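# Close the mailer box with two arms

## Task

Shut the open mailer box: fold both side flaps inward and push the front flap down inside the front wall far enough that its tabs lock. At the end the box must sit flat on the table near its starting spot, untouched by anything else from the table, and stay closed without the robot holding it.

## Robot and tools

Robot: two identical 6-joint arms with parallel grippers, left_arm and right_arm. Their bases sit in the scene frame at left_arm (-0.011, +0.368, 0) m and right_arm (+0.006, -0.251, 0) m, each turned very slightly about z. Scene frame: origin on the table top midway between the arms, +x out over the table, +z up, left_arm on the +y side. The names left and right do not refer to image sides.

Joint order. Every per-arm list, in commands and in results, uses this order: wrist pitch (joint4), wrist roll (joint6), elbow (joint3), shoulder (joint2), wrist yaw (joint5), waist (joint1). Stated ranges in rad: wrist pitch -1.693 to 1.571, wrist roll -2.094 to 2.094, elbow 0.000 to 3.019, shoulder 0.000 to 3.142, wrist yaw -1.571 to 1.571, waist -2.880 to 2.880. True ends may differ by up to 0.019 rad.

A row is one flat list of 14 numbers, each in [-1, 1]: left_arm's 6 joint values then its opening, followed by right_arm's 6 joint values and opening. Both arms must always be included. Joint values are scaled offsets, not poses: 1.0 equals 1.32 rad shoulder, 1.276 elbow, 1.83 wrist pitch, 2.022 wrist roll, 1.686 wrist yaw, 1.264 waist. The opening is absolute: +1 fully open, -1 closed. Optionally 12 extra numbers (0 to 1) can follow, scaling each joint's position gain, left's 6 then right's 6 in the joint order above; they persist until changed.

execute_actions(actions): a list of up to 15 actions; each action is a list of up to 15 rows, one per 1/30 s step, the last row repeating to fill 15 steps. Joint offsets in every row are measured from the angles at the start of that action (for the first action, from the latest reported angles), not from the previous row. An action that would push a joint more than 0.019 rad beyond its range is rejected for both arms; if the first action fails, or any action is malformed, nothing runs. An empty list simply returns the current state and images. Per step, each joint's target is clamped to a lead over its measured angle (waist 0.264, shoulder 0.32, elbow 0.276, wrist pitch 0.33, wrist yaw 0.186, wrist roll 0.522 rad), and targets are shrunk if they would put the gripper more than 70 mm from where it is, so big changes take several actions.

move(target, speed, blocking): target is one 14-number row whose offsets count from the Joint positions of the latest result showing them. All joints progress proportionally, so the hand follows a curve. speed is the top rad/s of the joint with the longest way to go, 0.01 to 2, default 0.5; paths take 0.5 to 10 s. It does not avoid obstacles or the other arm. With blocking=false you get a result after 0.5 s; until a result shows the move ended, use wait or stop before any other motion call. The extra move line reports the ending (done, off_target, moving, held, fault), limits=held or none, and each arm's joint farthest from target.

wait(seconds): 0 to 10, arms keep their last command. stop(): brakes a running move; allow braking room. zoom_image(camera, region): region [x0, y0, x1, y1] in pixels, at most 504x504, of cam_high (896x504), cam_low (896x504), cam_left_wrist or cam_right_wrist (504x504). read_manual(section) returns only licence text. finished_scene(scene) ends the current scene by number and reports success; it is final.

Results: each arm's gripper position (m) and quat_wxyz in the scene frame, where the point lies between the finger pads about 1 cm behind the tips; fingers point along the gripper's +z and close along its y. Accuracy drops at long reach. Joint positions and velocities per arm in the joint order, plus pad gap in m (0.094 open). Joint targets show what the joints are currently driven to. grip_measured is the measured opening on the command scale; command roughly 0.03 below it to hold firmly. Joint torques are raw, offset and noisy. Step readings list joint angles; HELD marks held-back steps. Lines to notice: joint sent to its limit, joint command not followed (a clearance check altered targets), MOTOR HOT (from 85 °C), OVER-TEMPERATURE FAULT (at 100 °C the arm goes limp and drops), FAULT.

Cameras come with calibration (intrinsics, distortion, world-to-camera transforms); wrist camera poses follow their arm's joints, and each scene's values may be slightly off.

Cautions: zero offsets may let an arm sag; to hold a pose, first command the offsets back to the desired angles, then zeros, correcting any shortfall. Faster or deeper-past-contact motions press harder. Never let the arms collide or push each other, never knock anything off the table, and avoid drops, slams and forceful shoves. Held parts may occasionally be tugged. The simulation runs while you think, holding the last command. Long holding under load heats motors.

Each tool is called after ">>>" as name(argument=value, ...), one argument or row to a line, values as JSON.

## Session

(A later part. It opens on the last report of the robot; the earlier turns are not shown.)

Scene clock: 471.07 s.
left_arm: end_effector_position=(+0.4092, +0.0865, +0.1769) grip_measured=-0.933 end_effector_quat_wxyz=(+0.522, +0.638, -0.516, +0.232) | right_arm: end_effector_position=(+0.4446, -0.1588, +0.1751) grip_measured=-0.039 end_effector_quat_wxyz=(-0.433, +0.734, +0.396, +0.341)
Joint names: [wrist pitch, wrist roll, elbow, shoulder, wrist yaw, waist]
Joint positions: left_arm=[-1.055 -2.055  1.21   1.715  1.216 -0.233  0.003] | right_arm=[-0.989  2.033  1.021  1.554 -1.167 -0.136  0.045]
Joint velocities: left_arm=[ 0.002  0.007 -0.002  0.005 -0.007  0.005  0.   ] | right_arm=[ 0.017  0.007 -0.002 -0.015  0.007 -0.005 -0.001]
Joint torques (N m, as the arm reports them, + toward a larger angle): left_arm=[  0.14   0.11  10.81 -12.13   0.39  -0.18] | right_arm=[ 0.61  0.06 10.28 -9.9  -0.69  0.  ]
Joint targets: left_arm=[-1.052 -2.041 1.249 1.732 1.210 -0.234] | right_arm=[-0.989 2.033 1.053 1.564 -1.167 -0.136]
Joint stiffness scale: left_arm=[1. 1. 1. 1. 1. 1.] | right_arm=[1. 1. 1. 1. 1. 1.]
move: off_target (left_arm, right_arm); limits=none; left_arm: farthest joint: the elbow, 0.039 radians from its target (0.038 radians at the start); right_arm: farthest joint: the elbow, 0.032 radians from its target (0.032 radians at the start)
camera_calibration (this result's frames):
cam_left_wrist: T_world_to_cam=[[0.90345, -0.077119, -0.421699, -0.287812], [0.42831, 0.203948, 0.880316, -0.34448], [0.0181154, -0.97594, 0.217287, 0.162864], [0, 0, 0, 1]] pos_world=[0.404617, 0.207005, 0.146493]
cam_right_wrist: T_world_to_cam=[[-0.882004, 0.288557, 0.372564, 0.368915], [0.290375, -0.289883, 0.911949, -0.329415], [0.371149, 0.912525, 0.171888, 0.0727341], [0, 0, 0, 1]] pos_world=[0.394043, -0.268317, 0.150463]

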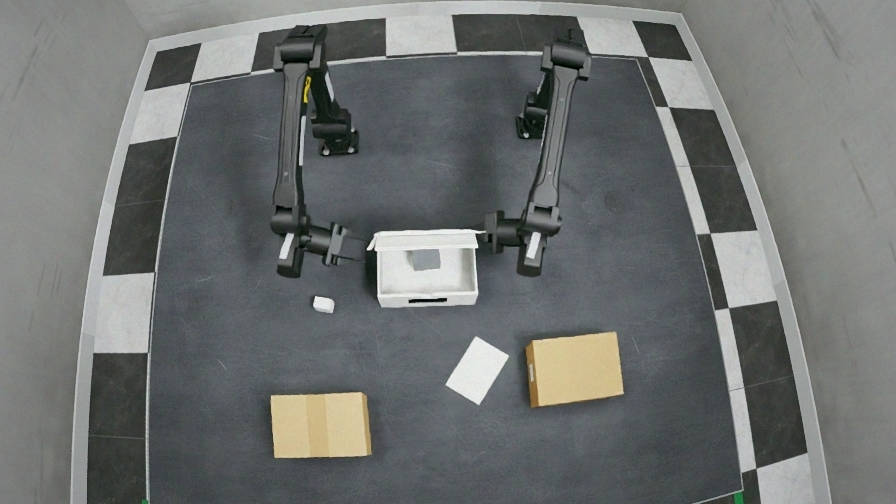

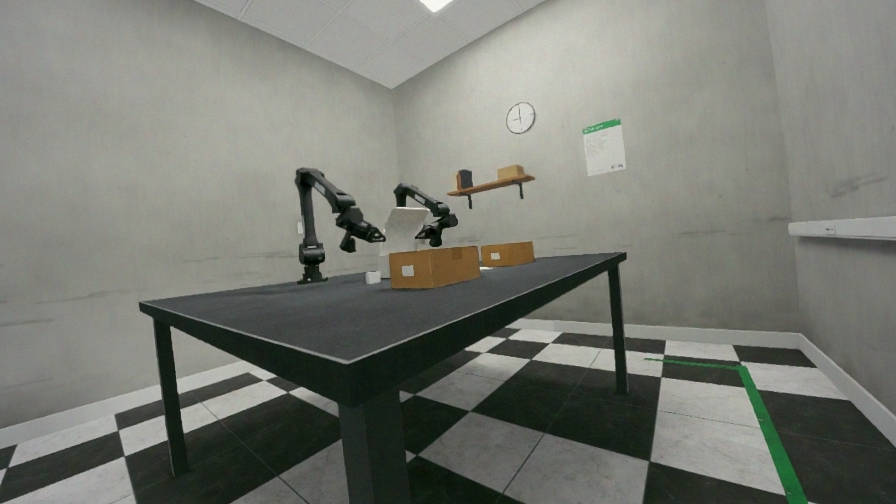

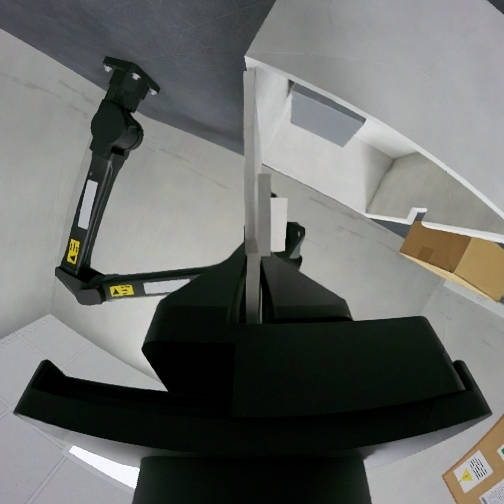

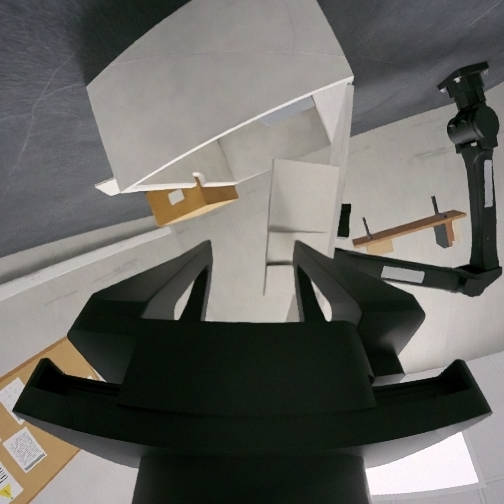

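>>> move(
  target=[0,0,0.03,0.012,0,0,-1,0,0,0.025,0.008,0,-0.045,-0.04],
  speed=0.15,
)

>>> move(
  target=[0,0,0.03,0.012,0,0,-1,0.005,0,-0.085,-0.065,0,0,-0.04],
  speed=0.15,
)

>>> move(
  target=[0,0,0.03,0.012,0,0,-1,0,0,0,-0.005,0,0.045,-0.04],
  speed=0.1,
)

>>> zoom_image(
  camera="cam_high",
  region=[300, 180, 560, 330],
)

Scene clock: 488.23 s.
left_arm: end_effector_position=(+0.4091, +0.0865, +0.1769) grip_measured=-0.933 end_effector_quat_wxyz=(+0.522, +0.640, -0.515, +0.231) | right_arm: end_effector_position=(+0.4484, -0.1793, +0.1751) grip_measured=-0.039 end_effector_quat_wxyz=(-0.425, +0.743, +0.379, +0.351)
Joint names: [wrist pitch, wrist roll, elbow, shoulder, wrist yaw, waist]
Joint positions: left_arm=[-1.055 -2.059  1.21   1.715  1.216 -0.233  0.003] | right_arm=[-0.989  2.033  1.021  1.554 -1.167 -0.183  0.045]
Joint velocities: left_arm=[-0.012  0.037 -0.017 -0.015 -0.037  0.005 -0.001] | right_arm=[-0.012 -0.066  0.007  0.024 -0.022 -0.005 -0.   ]
Joint torques (N m, as the arm reports them, + toward a larger angle): left_arm=[  0.04   0.02  10.75 -12.24   0.63  -0.15] | right_arm=[ 0.63  0.04 10.29 -9.86 -0.72 -0.65]
Joint targets: left_arm=[-1.055 -2.055 1.249 1.731 1.216 -0.233] | right_arm=[-0.989 2.033 1.053 1.564 -1.167 -0.193]
Joint stiffness scale: left_arm=[1. 1. 1. 1. 1. 1.] | right_arm=[1. 1. 1. 1. 1. 1.]
move: off_target (left_arm, right_arm); limits=none; left_arm: farthest joint: the elbow, 0.038 radians from its target (0.038 radians at the start); right_arm: farthest joint: the elbow, 0.032 radians from its target (0.032 radians at the start)
camera_calibration (this result's frames):
cam_left_wrist: T_world_to_cam=[[0.901658, -0.0751705, -0.425866, -0.286465], [0.431956, 0.203569, 0.87862, -0.34562], [0.0206468, -0.976171, 0.21602, 0.162086], [0, 0, 0, 1]] pos_world=[0.404239, 0.207048, 0.146659]
cam_right_wrist: T_world_to_cam=[[-0.867624, 0.329279, 0.372564, 0.379058], [0.276574, -0.303078, 0.911949, -0.332644], [0.413201, 0.89427, 0.171888, 0.067881], [0, 0, 0, 1]] pos_world=[0.392832, -0.286337, 0.150463]

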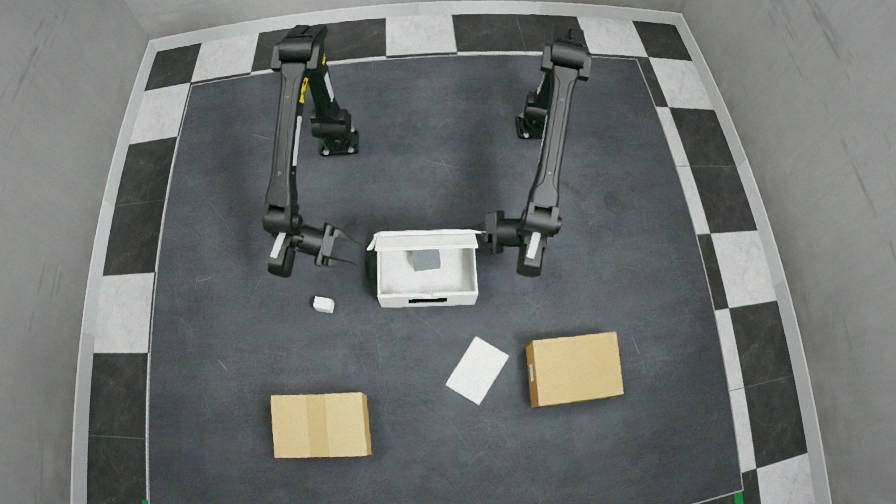

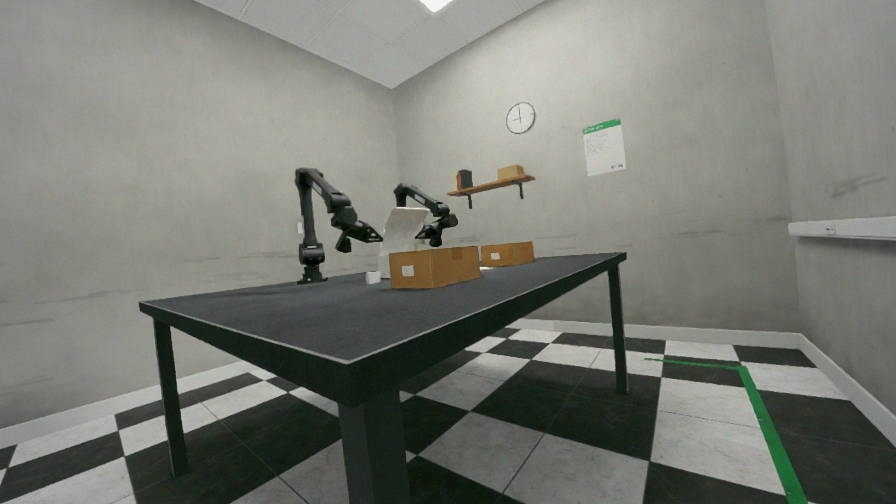

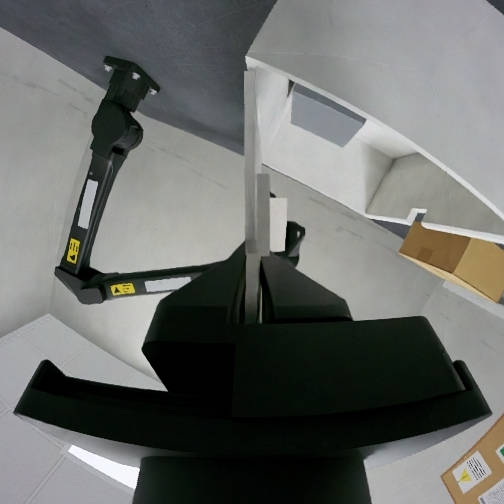

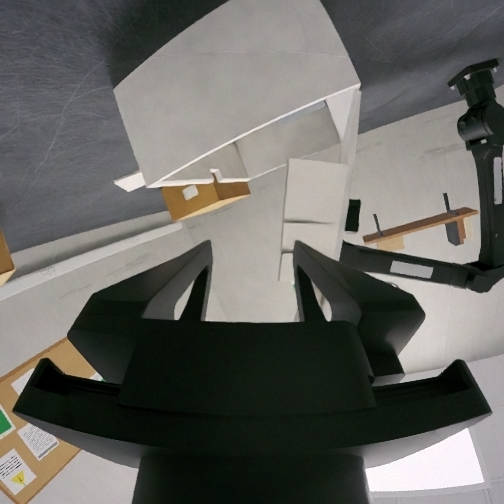

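Scene clock: 489.27 s.
left_arm: end_effector_position=(+0.4091, +0.0865, +0.1769) grip_measured=-0.933 end_effector_quat_wxyz=(+0.523, +0.640, -0.514, +0.230) | right_arm: end_effector_position=(+0.4084, -0.1713, +0.1674) grip_measured=-0.039 end_effector_quat_wxyz=(-0.434, +0.748, +0.371, +0.340)
Joint names: [wrist pitch, wrist roll, elbow, shoulder, wrist yaw, waist]
Joint positions: left_arm=[-1.055 -2.061  1.21   1.715  1.216 -0.233  0.003] | right_arm=[-0.989  2.033  0.911  1.477 -1.167 -0.183  0.045]
Joint velocities: left_arm=[ 0.002  0.007 -0.002 -0.005 -0.022  0.005 -0.   ] | right_arm=[ 0.002 -0.081 -0.007  0.015  0.007 -0.005  0.   ]
Joint torques (N m, as the arm reports them, + toward a larger angle): left_arm=[  0.02   0.    10.76 -12.19   0.62  -0.17] | right_arm=[ 1.05  0.05  7.78 -9.42 -0.67 -0.64]
Joint targets: left_arm=[-1.055 -2.059 1.249 1.731 1.216 -0.233] | right_arm=[-0.980 2.033 0.913 1.468 -1.167 -0.183]
Joint stiffness scale: left_arm=[1. 1. 1. 1. 1. 1.] | right_arm=[1. 1. 1. 1. 1. 1.]
move: off_target (left_arm); limits=none; left_arm: farthest joint: the elbow, 0.038 radians from its target (0.038 radians at the start); right_arm: farthest joint: the shoulder, 0.009 radians from its target (0.085 radians at the start)
camera_calibration (this result's frames):
cam_left_wrist: T_world_to_cam=[[0.900971, -0.0743757, -0.427457, -0.285971], [0.433338, 0.20345, 0.877967, -0.346059], [0.021667, -0.976256, 0.215533, 0.161762], [0, 0, 0, 1]] pos_world=[0.404107, 0.207058, 0.146723]
cam_right_wrist: T_world_to_cam=[[-0.854557, 0.326655, 0.403769, 0.333556], [0.307074, -0.309201, 0.900056, -0.323579], [0.418854, 0.893136, 0.163922, 0.0773991], [0, 0, 0, 1]] pos_world=[0.351986, -0.278137, 0.143872]

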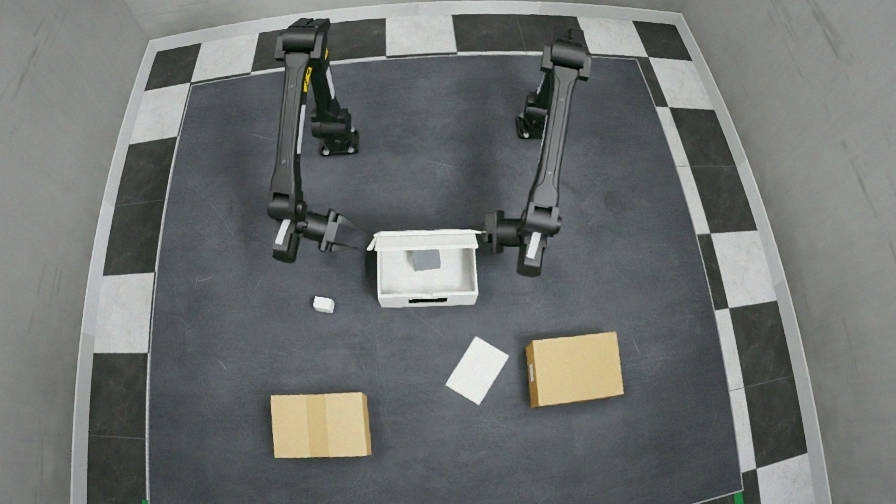

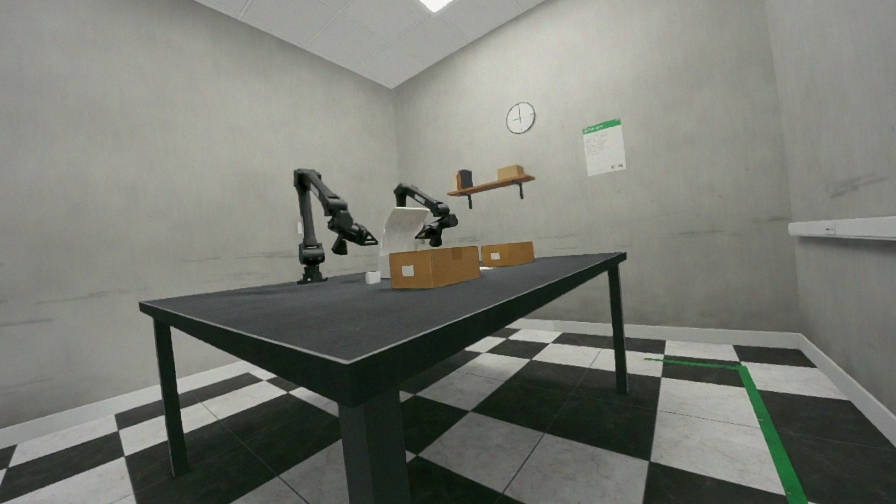

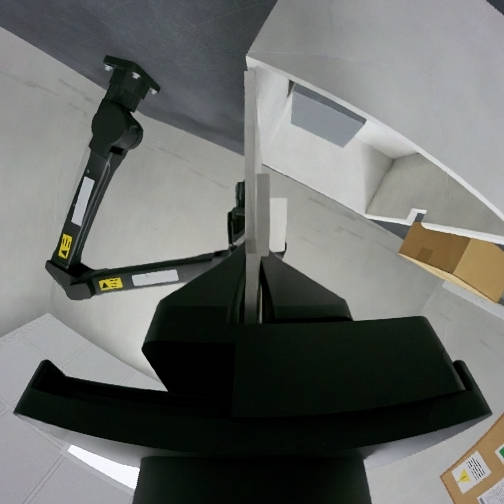

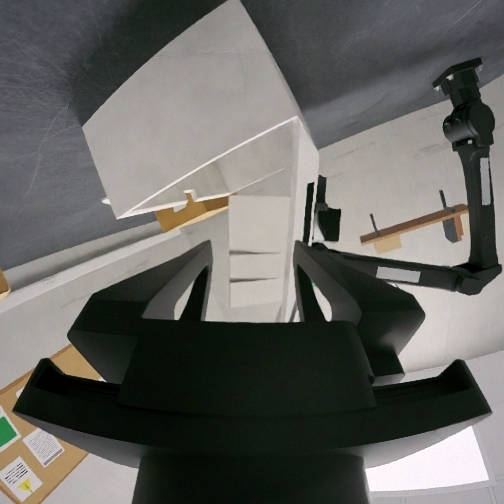

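Scene clock: 490.13 s.
left_arm: end_effector_position=(+0.4091, +0.0865, +0.1769) grip_measured=-0.933 end_effector_quat_wxyz=(+0.523, +0.640, -0.514, +0.230) | right_arm: end_effector_position=(+0.4045, -0.1536, +0.1674) grip_measured=-0.039 end_effector_quat_wxyz=(-0.441, +0.739, +0.387, +0.330)
Joint names: [wrist pitch, wrist roll, elbow, shoulder, wrist yaw, waist]
Joint positions: left_arm=[-1.055 -2.062  1.21   1.715  1.216 -0.233  0.003] | right_arm=[-0.989  2.033  0.911  1.477 -1.167 -0.139  0.045]
Joint velocities: left_arm=[-0.002  0.051 -0.012 -0.005  0.022 -0.005 -0.   ] | right_arm=[-0.027  0.095  0.007 -0.005  0.11  -0.005 -0.   ]
Joint torques (N m, as the arm reports them, + toward a larger angle): left_arm=[  0.02  -0.01  10.75 -12.21   0.63  -0.06] | right_arm=[ 0.7   0.09  7.4  -9.63 -0.71  0.58]
Joint targets: left_arm=[-1.055 -2.061 1.249 1.731 1.216 -0.233] | right_arm=[-0.989 2.033 0.911 1.471 -1.167 -0.126]
Joint stiffness scale: left_arm=[1. 1. 1. 1. 1. 1.] | right_arm=[1. 1. 1. 1. 1. 1.]
move: off_target (left_arm); limits=none; left_arm: farthest joint: the elbow, 0.038 radians from its target (0.038 radians at the start); right_arm: farthest joint: the waist, 0.012 radians from its target (0.057 radians at the start)
camera_calibration (this result's frames):
cam_left_wrist: T_world_to_cam=[[0.900695, -0.0740577, -0.428094, -0.285773], [0.433891, 0.203403, 0.877705, -0.346235], [0.0220748, -0.97629, 0.215337, 0.161633], [0, 0, 0, 1]] pos_world=[0.404054, 0.207062, 0.146749]
cam_right_wrist: T_world_to_cam=[[-0.86817, 0.288533, 0.403769, 0.324061], [0.320452, -0.295314, 0.900056, -0.320173], [0.378934, 0.91079, 0.163922, 0.0820878], [0, 0, 0, 1]] pos_world=[0.352834, -0.262819, 0.143872]

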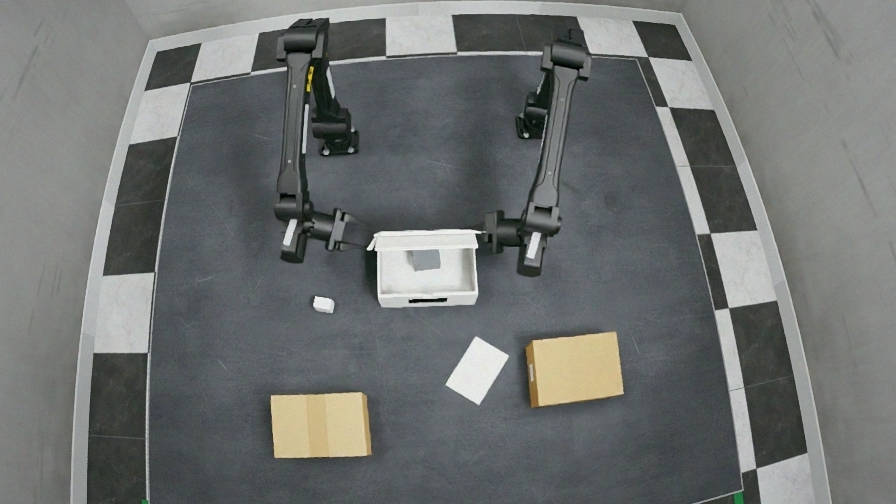

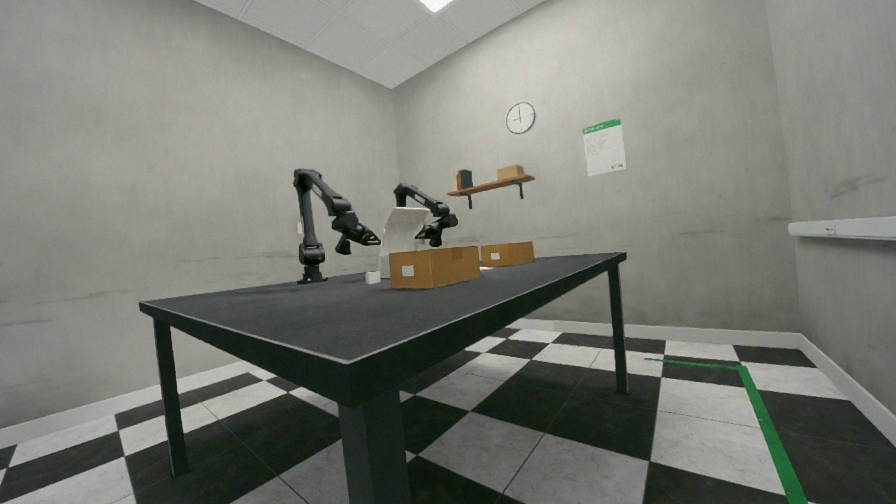

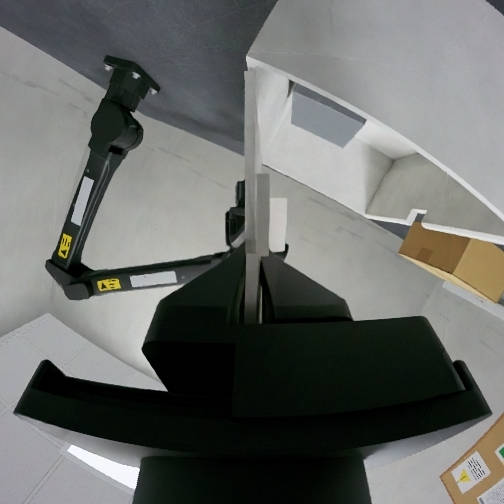

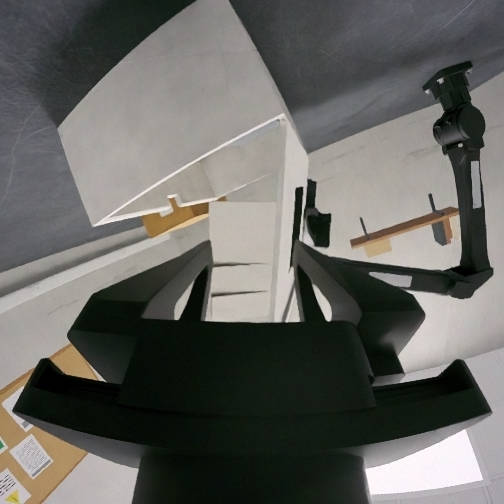

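Region (300, 180, 560, 330) of cam_high's 896x504 image, scaled by 1.938, with more detail than that image has; it fills the top 291 rows of this view, and the rest is white.

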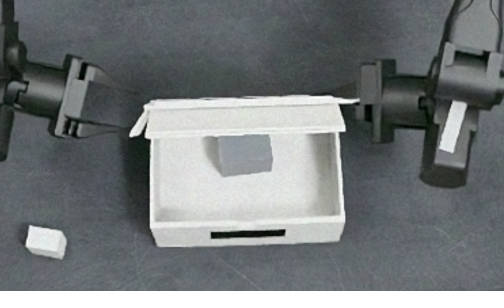

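>>> move(
  target=[0,0,0.03,0.012,0,-0.02,-1,0,0,0,-0.004,0,0.09,0.12],
  speed=0.07,
)

>>> zoom_image(
  camera="cam_high",
  region=[300, 180, 560, 330],
)

Scene clock: 502.03 s.
left_arm: end_effector_position=(+0.4089, +0.0864, +0.1768) grip_measured=-0.933 end_effector_quat_wxyz=(+0.523, +0.642, -0.512, +0.228) | right_arm: end_effector_position=(+0.3964, -0.1258, +0.1663) grip_measured=+0.119 end_effector_quat_wxyz=(-0.450, +0.727, +0.414, +0.313)
Joint names: [wrist pitch, wrist roll, elbow, shoulder, wrist yaw, waist]
Joint positions: left_arm=[-1.056 -2.066  1.21   1.715  1.215 -0.233  0.003] | right_arm=[-0.989  2.033  0.911  1.477 -1.16  -0.067  0.053]
Joint velocities: left_arm=[-0.027 -0.051 -0.002 -0.015 -0.037 -0.024 -0.   ] | right_arm=[ 0.007 -0.037 -0.012 -0.005 -0.007 -0.005 -0.001]
Joint torques (N m, as the arm reports them, + toward a larger angle): left_arm=[  0.04   0.03  10.72 -12.11   0.65  -2.09] | right_arm=[ 0.75 -0.01  7.55 -8.98 -0.93  2.71]
Joint targets: left_arm=[-1.055 -2.062 1.249 1.731 1.216 -0.258] | right_arm=[-0.989 2.033 0.911 1.472 -1.167 -0.025]
Joint stiffness scale: left_arm=[1. 1. 1. 1. 1. 1.] | right_arm=[1. 1. 1. 1. 1. 1.]
move: off_target (left_arm, right_arm); limits=none; left_arm: farthest joint: the elbow, 0.038 radians from its target (0.038 radians at the start); right_arm: farthest joint: the waist, 0.042 radians from its target (0.113 radians at the start)
camera_calibration (this result's frames):
cam_left_wrist: T_world_to_cam=[[0.89875, -0.0721963, -0.432476, -0.284204], [0.437796, 0.202076, 0.876071, -0.347198], [0.0241438, -0.976705, 0.213223, 0.161154], [0, 0, 0, 1]] pos_world=[0.40354, 0.207042, 0.146897]
cam_right_wrist: T_world_to_cam=[[-0.886377, 0.228274, 0.402774, 0.309261], [0.341242, -0.265805, 0.901611, -0.313242], [0.312874, 0.93661, 0.157706, 0.0904189], [0, 0, 0, 1]] pos_world=[0.352723, -0.238545, 0.1436]

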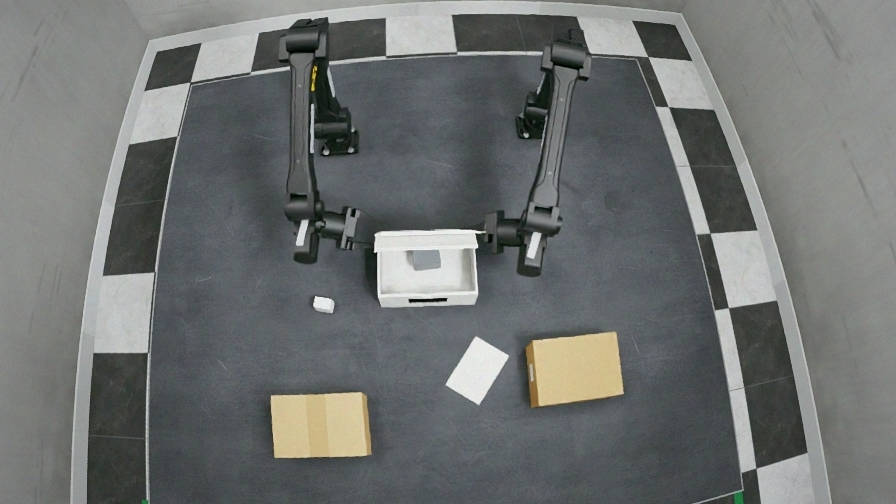

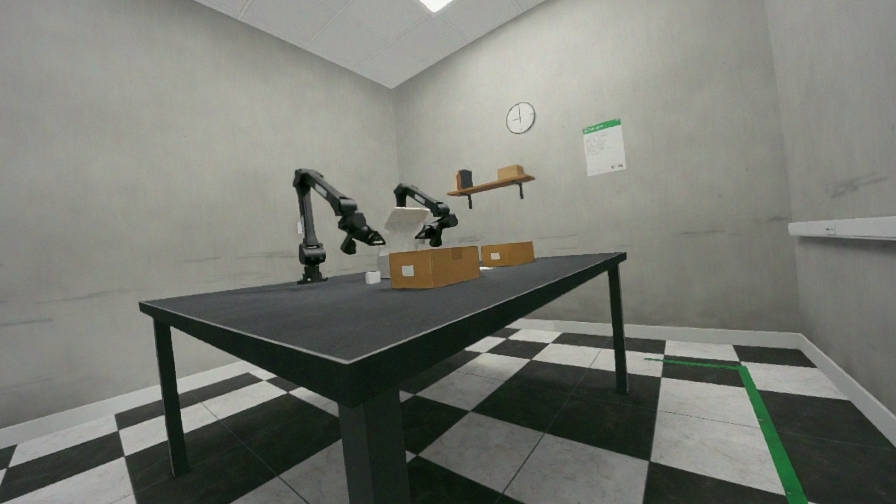

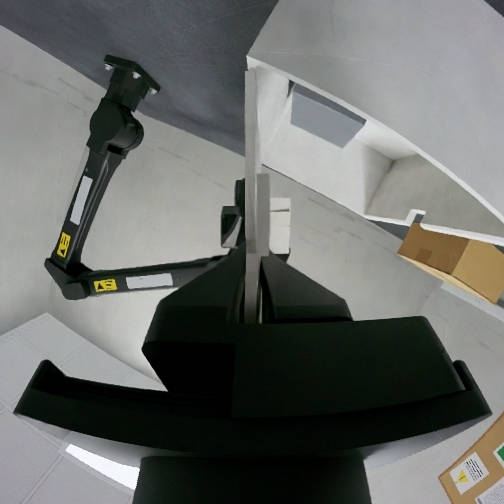

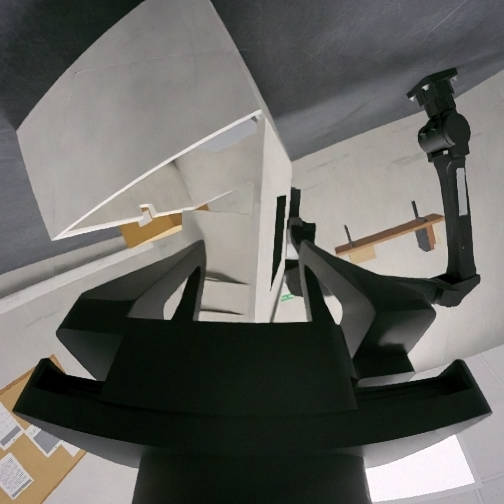

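Region (300, 180, 560, 330) of cam_high's 896x504 image, scaled by 1.938, with more detail than that image has; it fills the top 291 rows of this view, and the rest is white.

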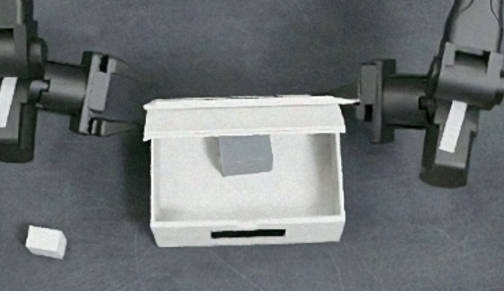

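Folding. Continue, with slight forward reach.

>>> move(
  target=[0,0,0.03,0.012,0,-0.03,-1,0,0,0.05,0.025,-0.01,0.11,0.12],
  speed=0.07,
)

>>> zoom_image(
  camera="cam_high",
  region=[300, 180, 560, 330],
)

Scene clock: 510.93 s.
left_arm: end_effector_position=(+0.4042, +0.0800, +0.1767) grip_measured=-0.933 end_effector_quat_wxyz=(+0.525, +0.638, -0.517, +0.223) | right_arm: end_effector_position=(+0.3895, -0.0813, +0.1666) grip_measured=+0.119 end_effector_quat_wxyz=(-0.471, +0.700, +0.454, +0.288)
Joint names: [wrist pitch, wrist roll, elbow, shoulder, wrist yaw, waist]
Joint positions: left_arm=[-1.058 -2.067  1.21   1.715  1.215 -0.249  0.003] | right_arm=[-0.989  2.033  0.937  1.504 -1.169  0.047  0.053]
Joint velocities: left_arm=[ 0.012 -0.007 -0.002 -0.005 -0.081 -0.005  0.   ] | right_arm=[ 0.012 -0.051  0.007 -0.015  0.007 -0.015  0.   ]
Joint torques (N m, as the arm reports them, + toward a larger angle): left_arm=[  0.1   -0.01  10.79 -12.25   0.66  -1.92] | right_arm=[ 0.54  0.05 10.66 -8.97 -1.08  1.82]
Joint targets: left_arm=[-1.056 -2.066 1.249 1.731 1.215 -0.271] | right_arm=[-0.989 2.033 0.974 1.510 -1.177 0.072]
Joint stiffness scale: left_arm=[1. 1. 1. 1. 1. 1.] | right_arm=[1. 1. 1. 1. 1. 1.]
move: off_target (left_arm, right_arm); limits=none; left_arm: farthest joint: the elbow, 0.038 radians from its target (0.038 radians at the start); right_arm: farthest joint: the elbow, 0.038 radians from its target (0.064 radians at the start)
camera_calibration (this result's frames):
cam_left_wrist: T_world_to_cam=[[0.896625, -0.0856908, -0.434419, -0.278196], [0.442689, 0.194393, 0.87535, -0.345022], [0.00943884, -0.977174, 0.212233, 0.161147], [0, 0, 0, 1]] pos_world=[0.400654, 0.2007, 0.146961]
cam_right_wrist: T_world_to_cam=[[-0.906352, 0.122415, 0.404402, 0.291791], [0.36989, -0.232735, 0.899453, -0.307367], [0.204225, 0.964805, 0.16566, 0.0941842], [0, 0, 0, 1]] pos_world=[0.358922, -0.198124, 0.142858]

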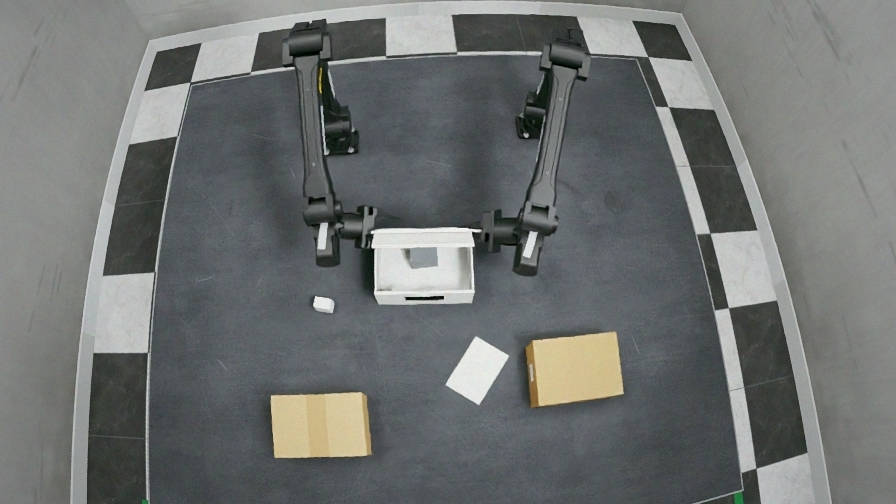

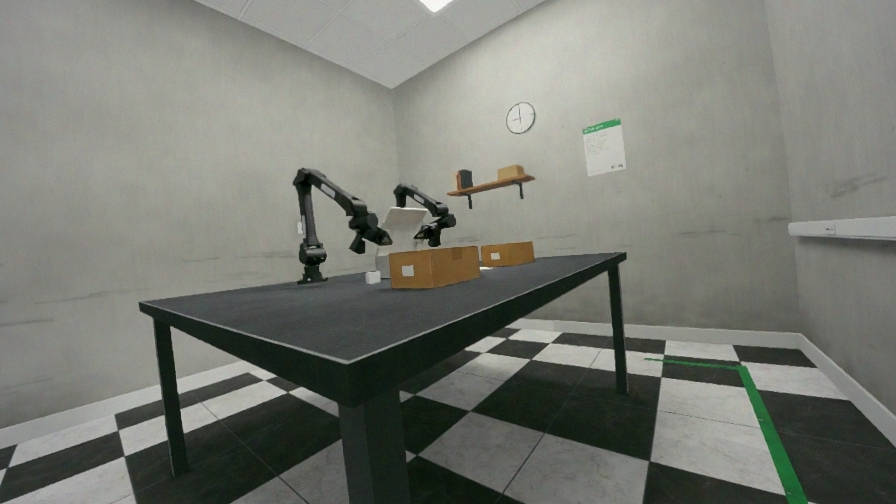

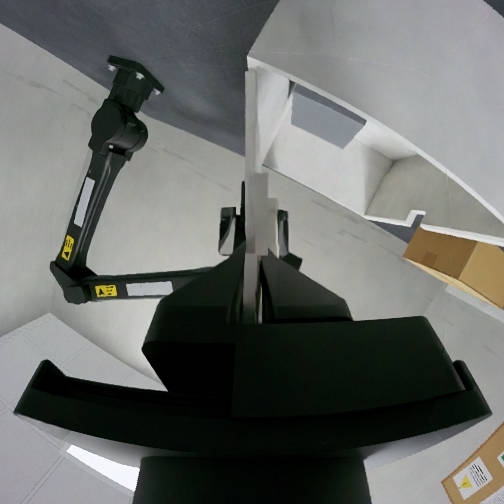

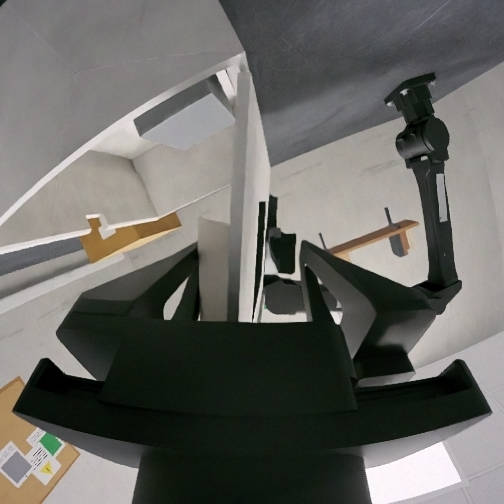

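Region (300, 180, 560, 330) of cam_high's 896x504 image, scaled by 1.938, with more detail than that image has; it fills the top 291 rows of this view, and the rest is white.

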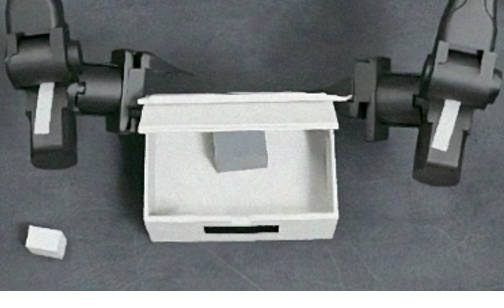

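>>> move(
  target=[0,0,0.03,0.012,0,0,0,0,0,0.03,0.005,0,0,-1],
)

>>> move(
  target=[0.02,0,-0.09,-0.075,0,0.16,0,0,0,0.03,0.005,0,0,-1],
  speed=0.2,
)

>>> zoom_image(
  camera="cam_high",
  region=[300, 180, 560, 330],
)

Scene clock: 522.43 s.
left_arm: end_effector_position=(+0.4079, +0.0820, +0.1791) grip_measured=-0.002 end_effector_quat_wxyz=(+0.524, +0.638, -0.516, +0.228) | right_arm: end_effector_position=(+0.3880, -0.0805, +0.1689) grip_measured=-0.944 end_effector_quat_wxyz=(-0.477, +0.695, +0.452, +0.291)
Joint names: [wrist pitch, wrist roll, elbow, shoulder, wrist yaw, waist]
Joint positions: left_arm=[-1.058 -2.067  1.216  1.715  1.217 -0.242  0.047] | right_arm=[-0.994  2.026  0.934  1.502 -1.186  0.047  0.003]
Joint velocities: left_arm=[-0.012  0.022  0.002  0.005 -0.022 -0.015  0.001] | right_arm=[-0.002 -0.066  0.002 -0.005 -0.022 -0.005 -0.   ]
Joint torques (N m, as the arm reports them, + toward a larger angle): left_arm=[  0.02  -0.02  10.28 -12.33   0.53  -0.44] | right_arm=[ 0.9   0.13 10.91 -9.24 -0.03  0.08]
Joint targets: left_arm=[-1.058 -2.067 1.249 1.731 1.215 -0.249] | right_arm=[-0.989 2.033 0.975 1.510 -1.169 0.047]
Joint stiffness scale: left_arm=[1. 1. 1. 1. 1. 1.] | right_arm=[1. 1. 1. 1. 1. 1.]
move: off_target (left_arm, right_arm); limits=none; left_arm: farthest joint: the elbow, 0.032 radians from its target (0.038 radians at the start); right_arm: farthest joint: the elbow, 0.041 radians from its target (0.039 radians at the start)
camera_calibration (this result's frames):
cam_left_wrist: T_world_to_cam=[[0.899429, -0.0815627, -0.429388, -0.282656], [0.436821, 0.20063, 0.876889, -0.347563], [0.0146269, -0.976266, 0.216081, 0.159714], [0, 0, 0, 1]] pos_world=[0.403716, 0.202601, 0.148893]
cam_right_wrist: T_world_to_cam=[[-0.906798, 0.11348, 0.406005, 0.288611], [0.370084, -0.246915, 0.895584, -0.309312], [0.20188, 0.96237, 0.181904, 0.0913281], [0, 0, 0, 1]] pos_world=[0.357746, -0.197017, 0.143224]

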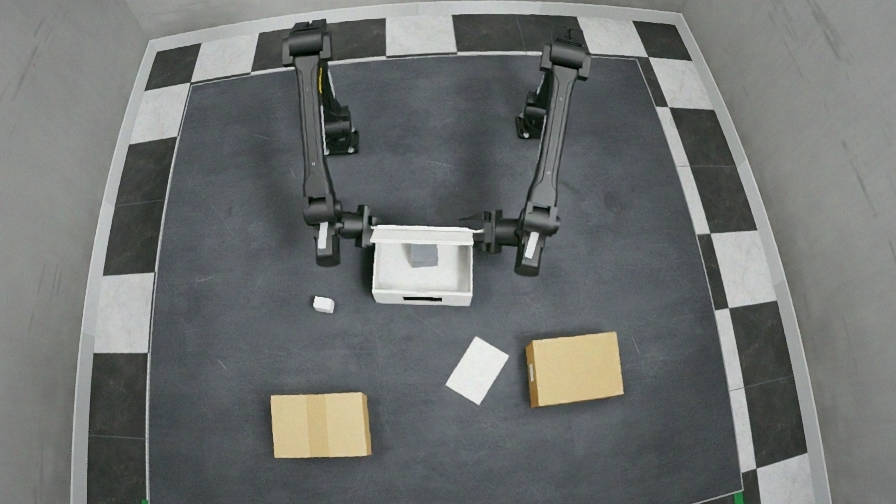

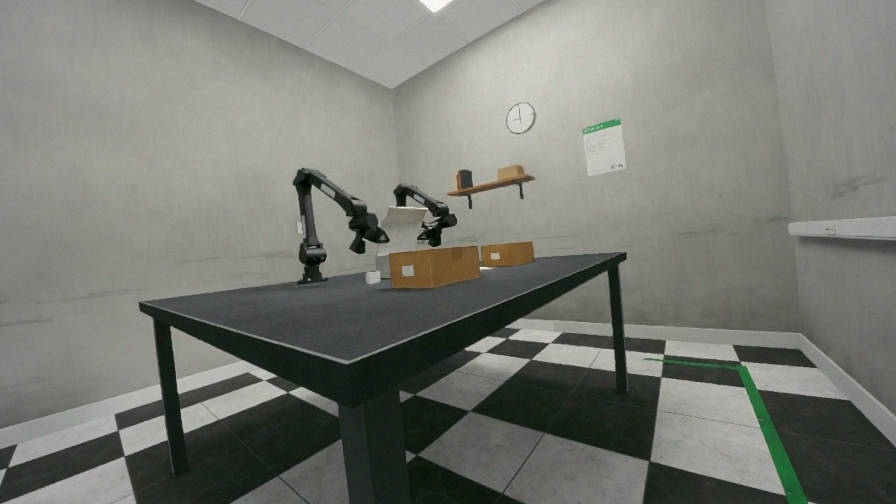

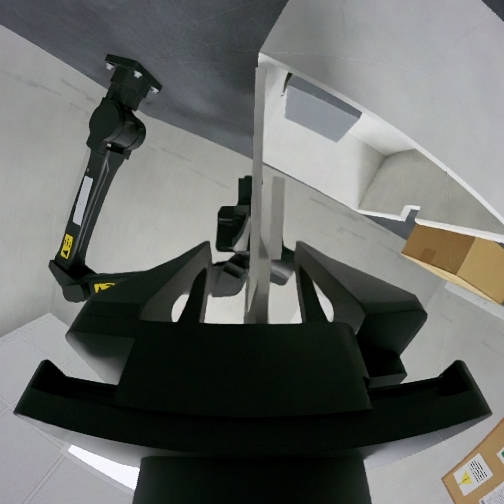

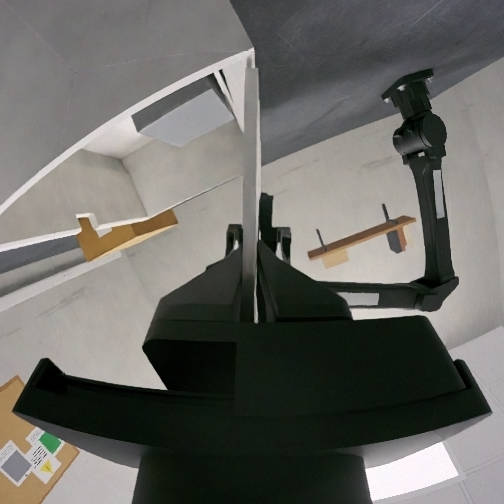

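Scene clock: 523.83 s.
left_arm: end_effector_position=(+0.4191, +0.1749, +0.1703) grip_measured=-0.002 end_effector_quat_wxyz=(+0.504, +0.690, -0.443, +0.272) | right_arm: end_effector_position=(+0.3866, -0.0800, +0.1688) grip_measured=-0.944 end_effector_quat_wxyz=(-0.480, +0.693, +0.451, +0.293)
Joint names: [wrist pitch, wrist roll, elbow, shoulder, wrist yaw, waist]
Joint positions: left_arm=[-1.031 -2.067  1.098  1.647  1.219 -0.039  0.047] | right_arm=[-0.994  2.022  0.93   1.502 -1.194  0.047  0.003]
Joint velocities: left_arm=[-0.007 -0.037  0.012 -0.005  0.007 -0.005 -0.   ] | right_arm=[ 0.002  0.051  0.002 -0.005 -0.037  0.005  0.001]
Joint torques (N m, as the arm reports them, + toward a larger angle): left_arm=[  0.42  -0.02   7.61 -14.39   0.54  -0.18] | right_arm=[ 0.63  0.09 10.9  -9.18 -0.42 -0.72]
Joint targets: left_arm=[-1.022 -2.067 1.102 1.617 1.217 -0.040] | right_arm=[-0.994 2.025 0.973 1.509 -1.186 0.047]
Joint stiffness scale: left_arm=[1. 1. 1. 1. 1. 1.] | right_arm=[1. 1. 1. 1. 1. 1.]
move: off_target (left_arm, right_arm); limits=none; left_arm: farthest joint: the shoulder, 0.031 radians from its target (0.099 radians at the start); right_arm: farthest joint: the elbow, 0.042 radians from its target (0.038 radians at the start)
camera_calibration (this result's frames):
cam_left_wrist: T_world_to_cam=[[0.887313, 0.101277, -0.44991, -0.312453], [0.407454, 0.284782, 0.867687, -0.36419], [0.216003, -0.953227, 0.211425, 0.164528], [0, 0, 0, 1]] pos_world=[0.390096, 0.292192, 0.140642]
cam_right_wrist: T_world_to_cam=[[-0.906594, 0.1089, 0.407712, 0.286523], [0.371261, -0.253504, 0.893253, -0.309176], [0.200632, 0.961185, 0.189395, 0.0903116], [0, 0, 0, 1]] pos_world=[0.356426, -0.196386, 0.142249]

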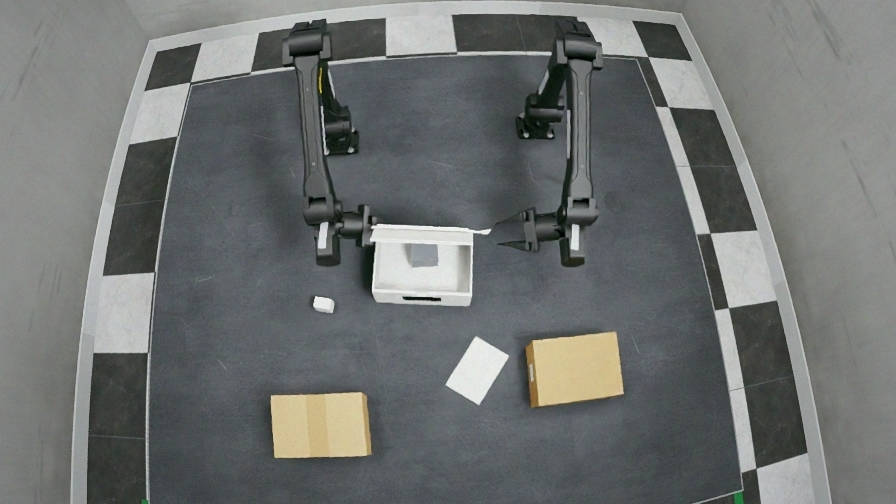

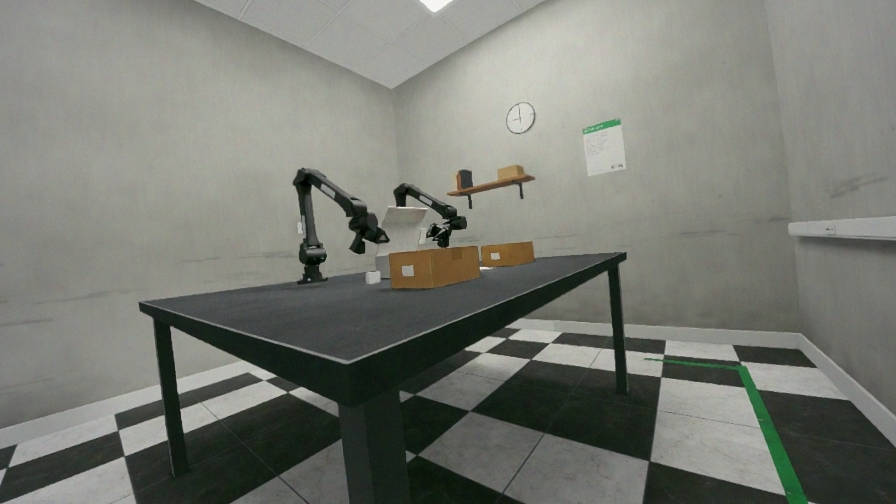

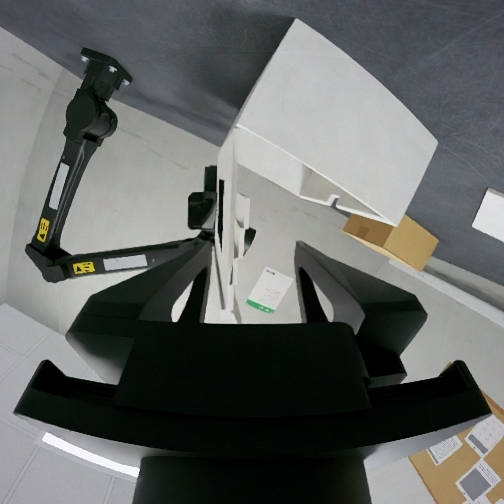

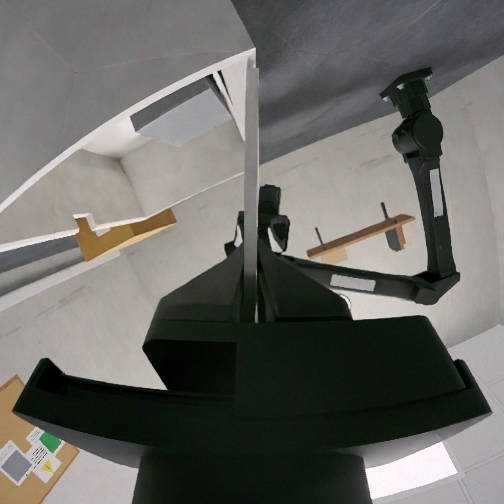

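Region (300, 180, 560, 330) of cam_high's 896x504 image, scaled by 1.938, with more detail than that image has; it fills the top 291 rows of this view, and the rest is white.

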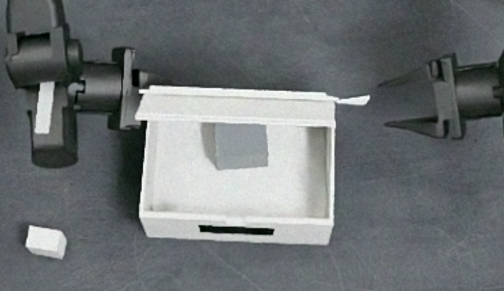

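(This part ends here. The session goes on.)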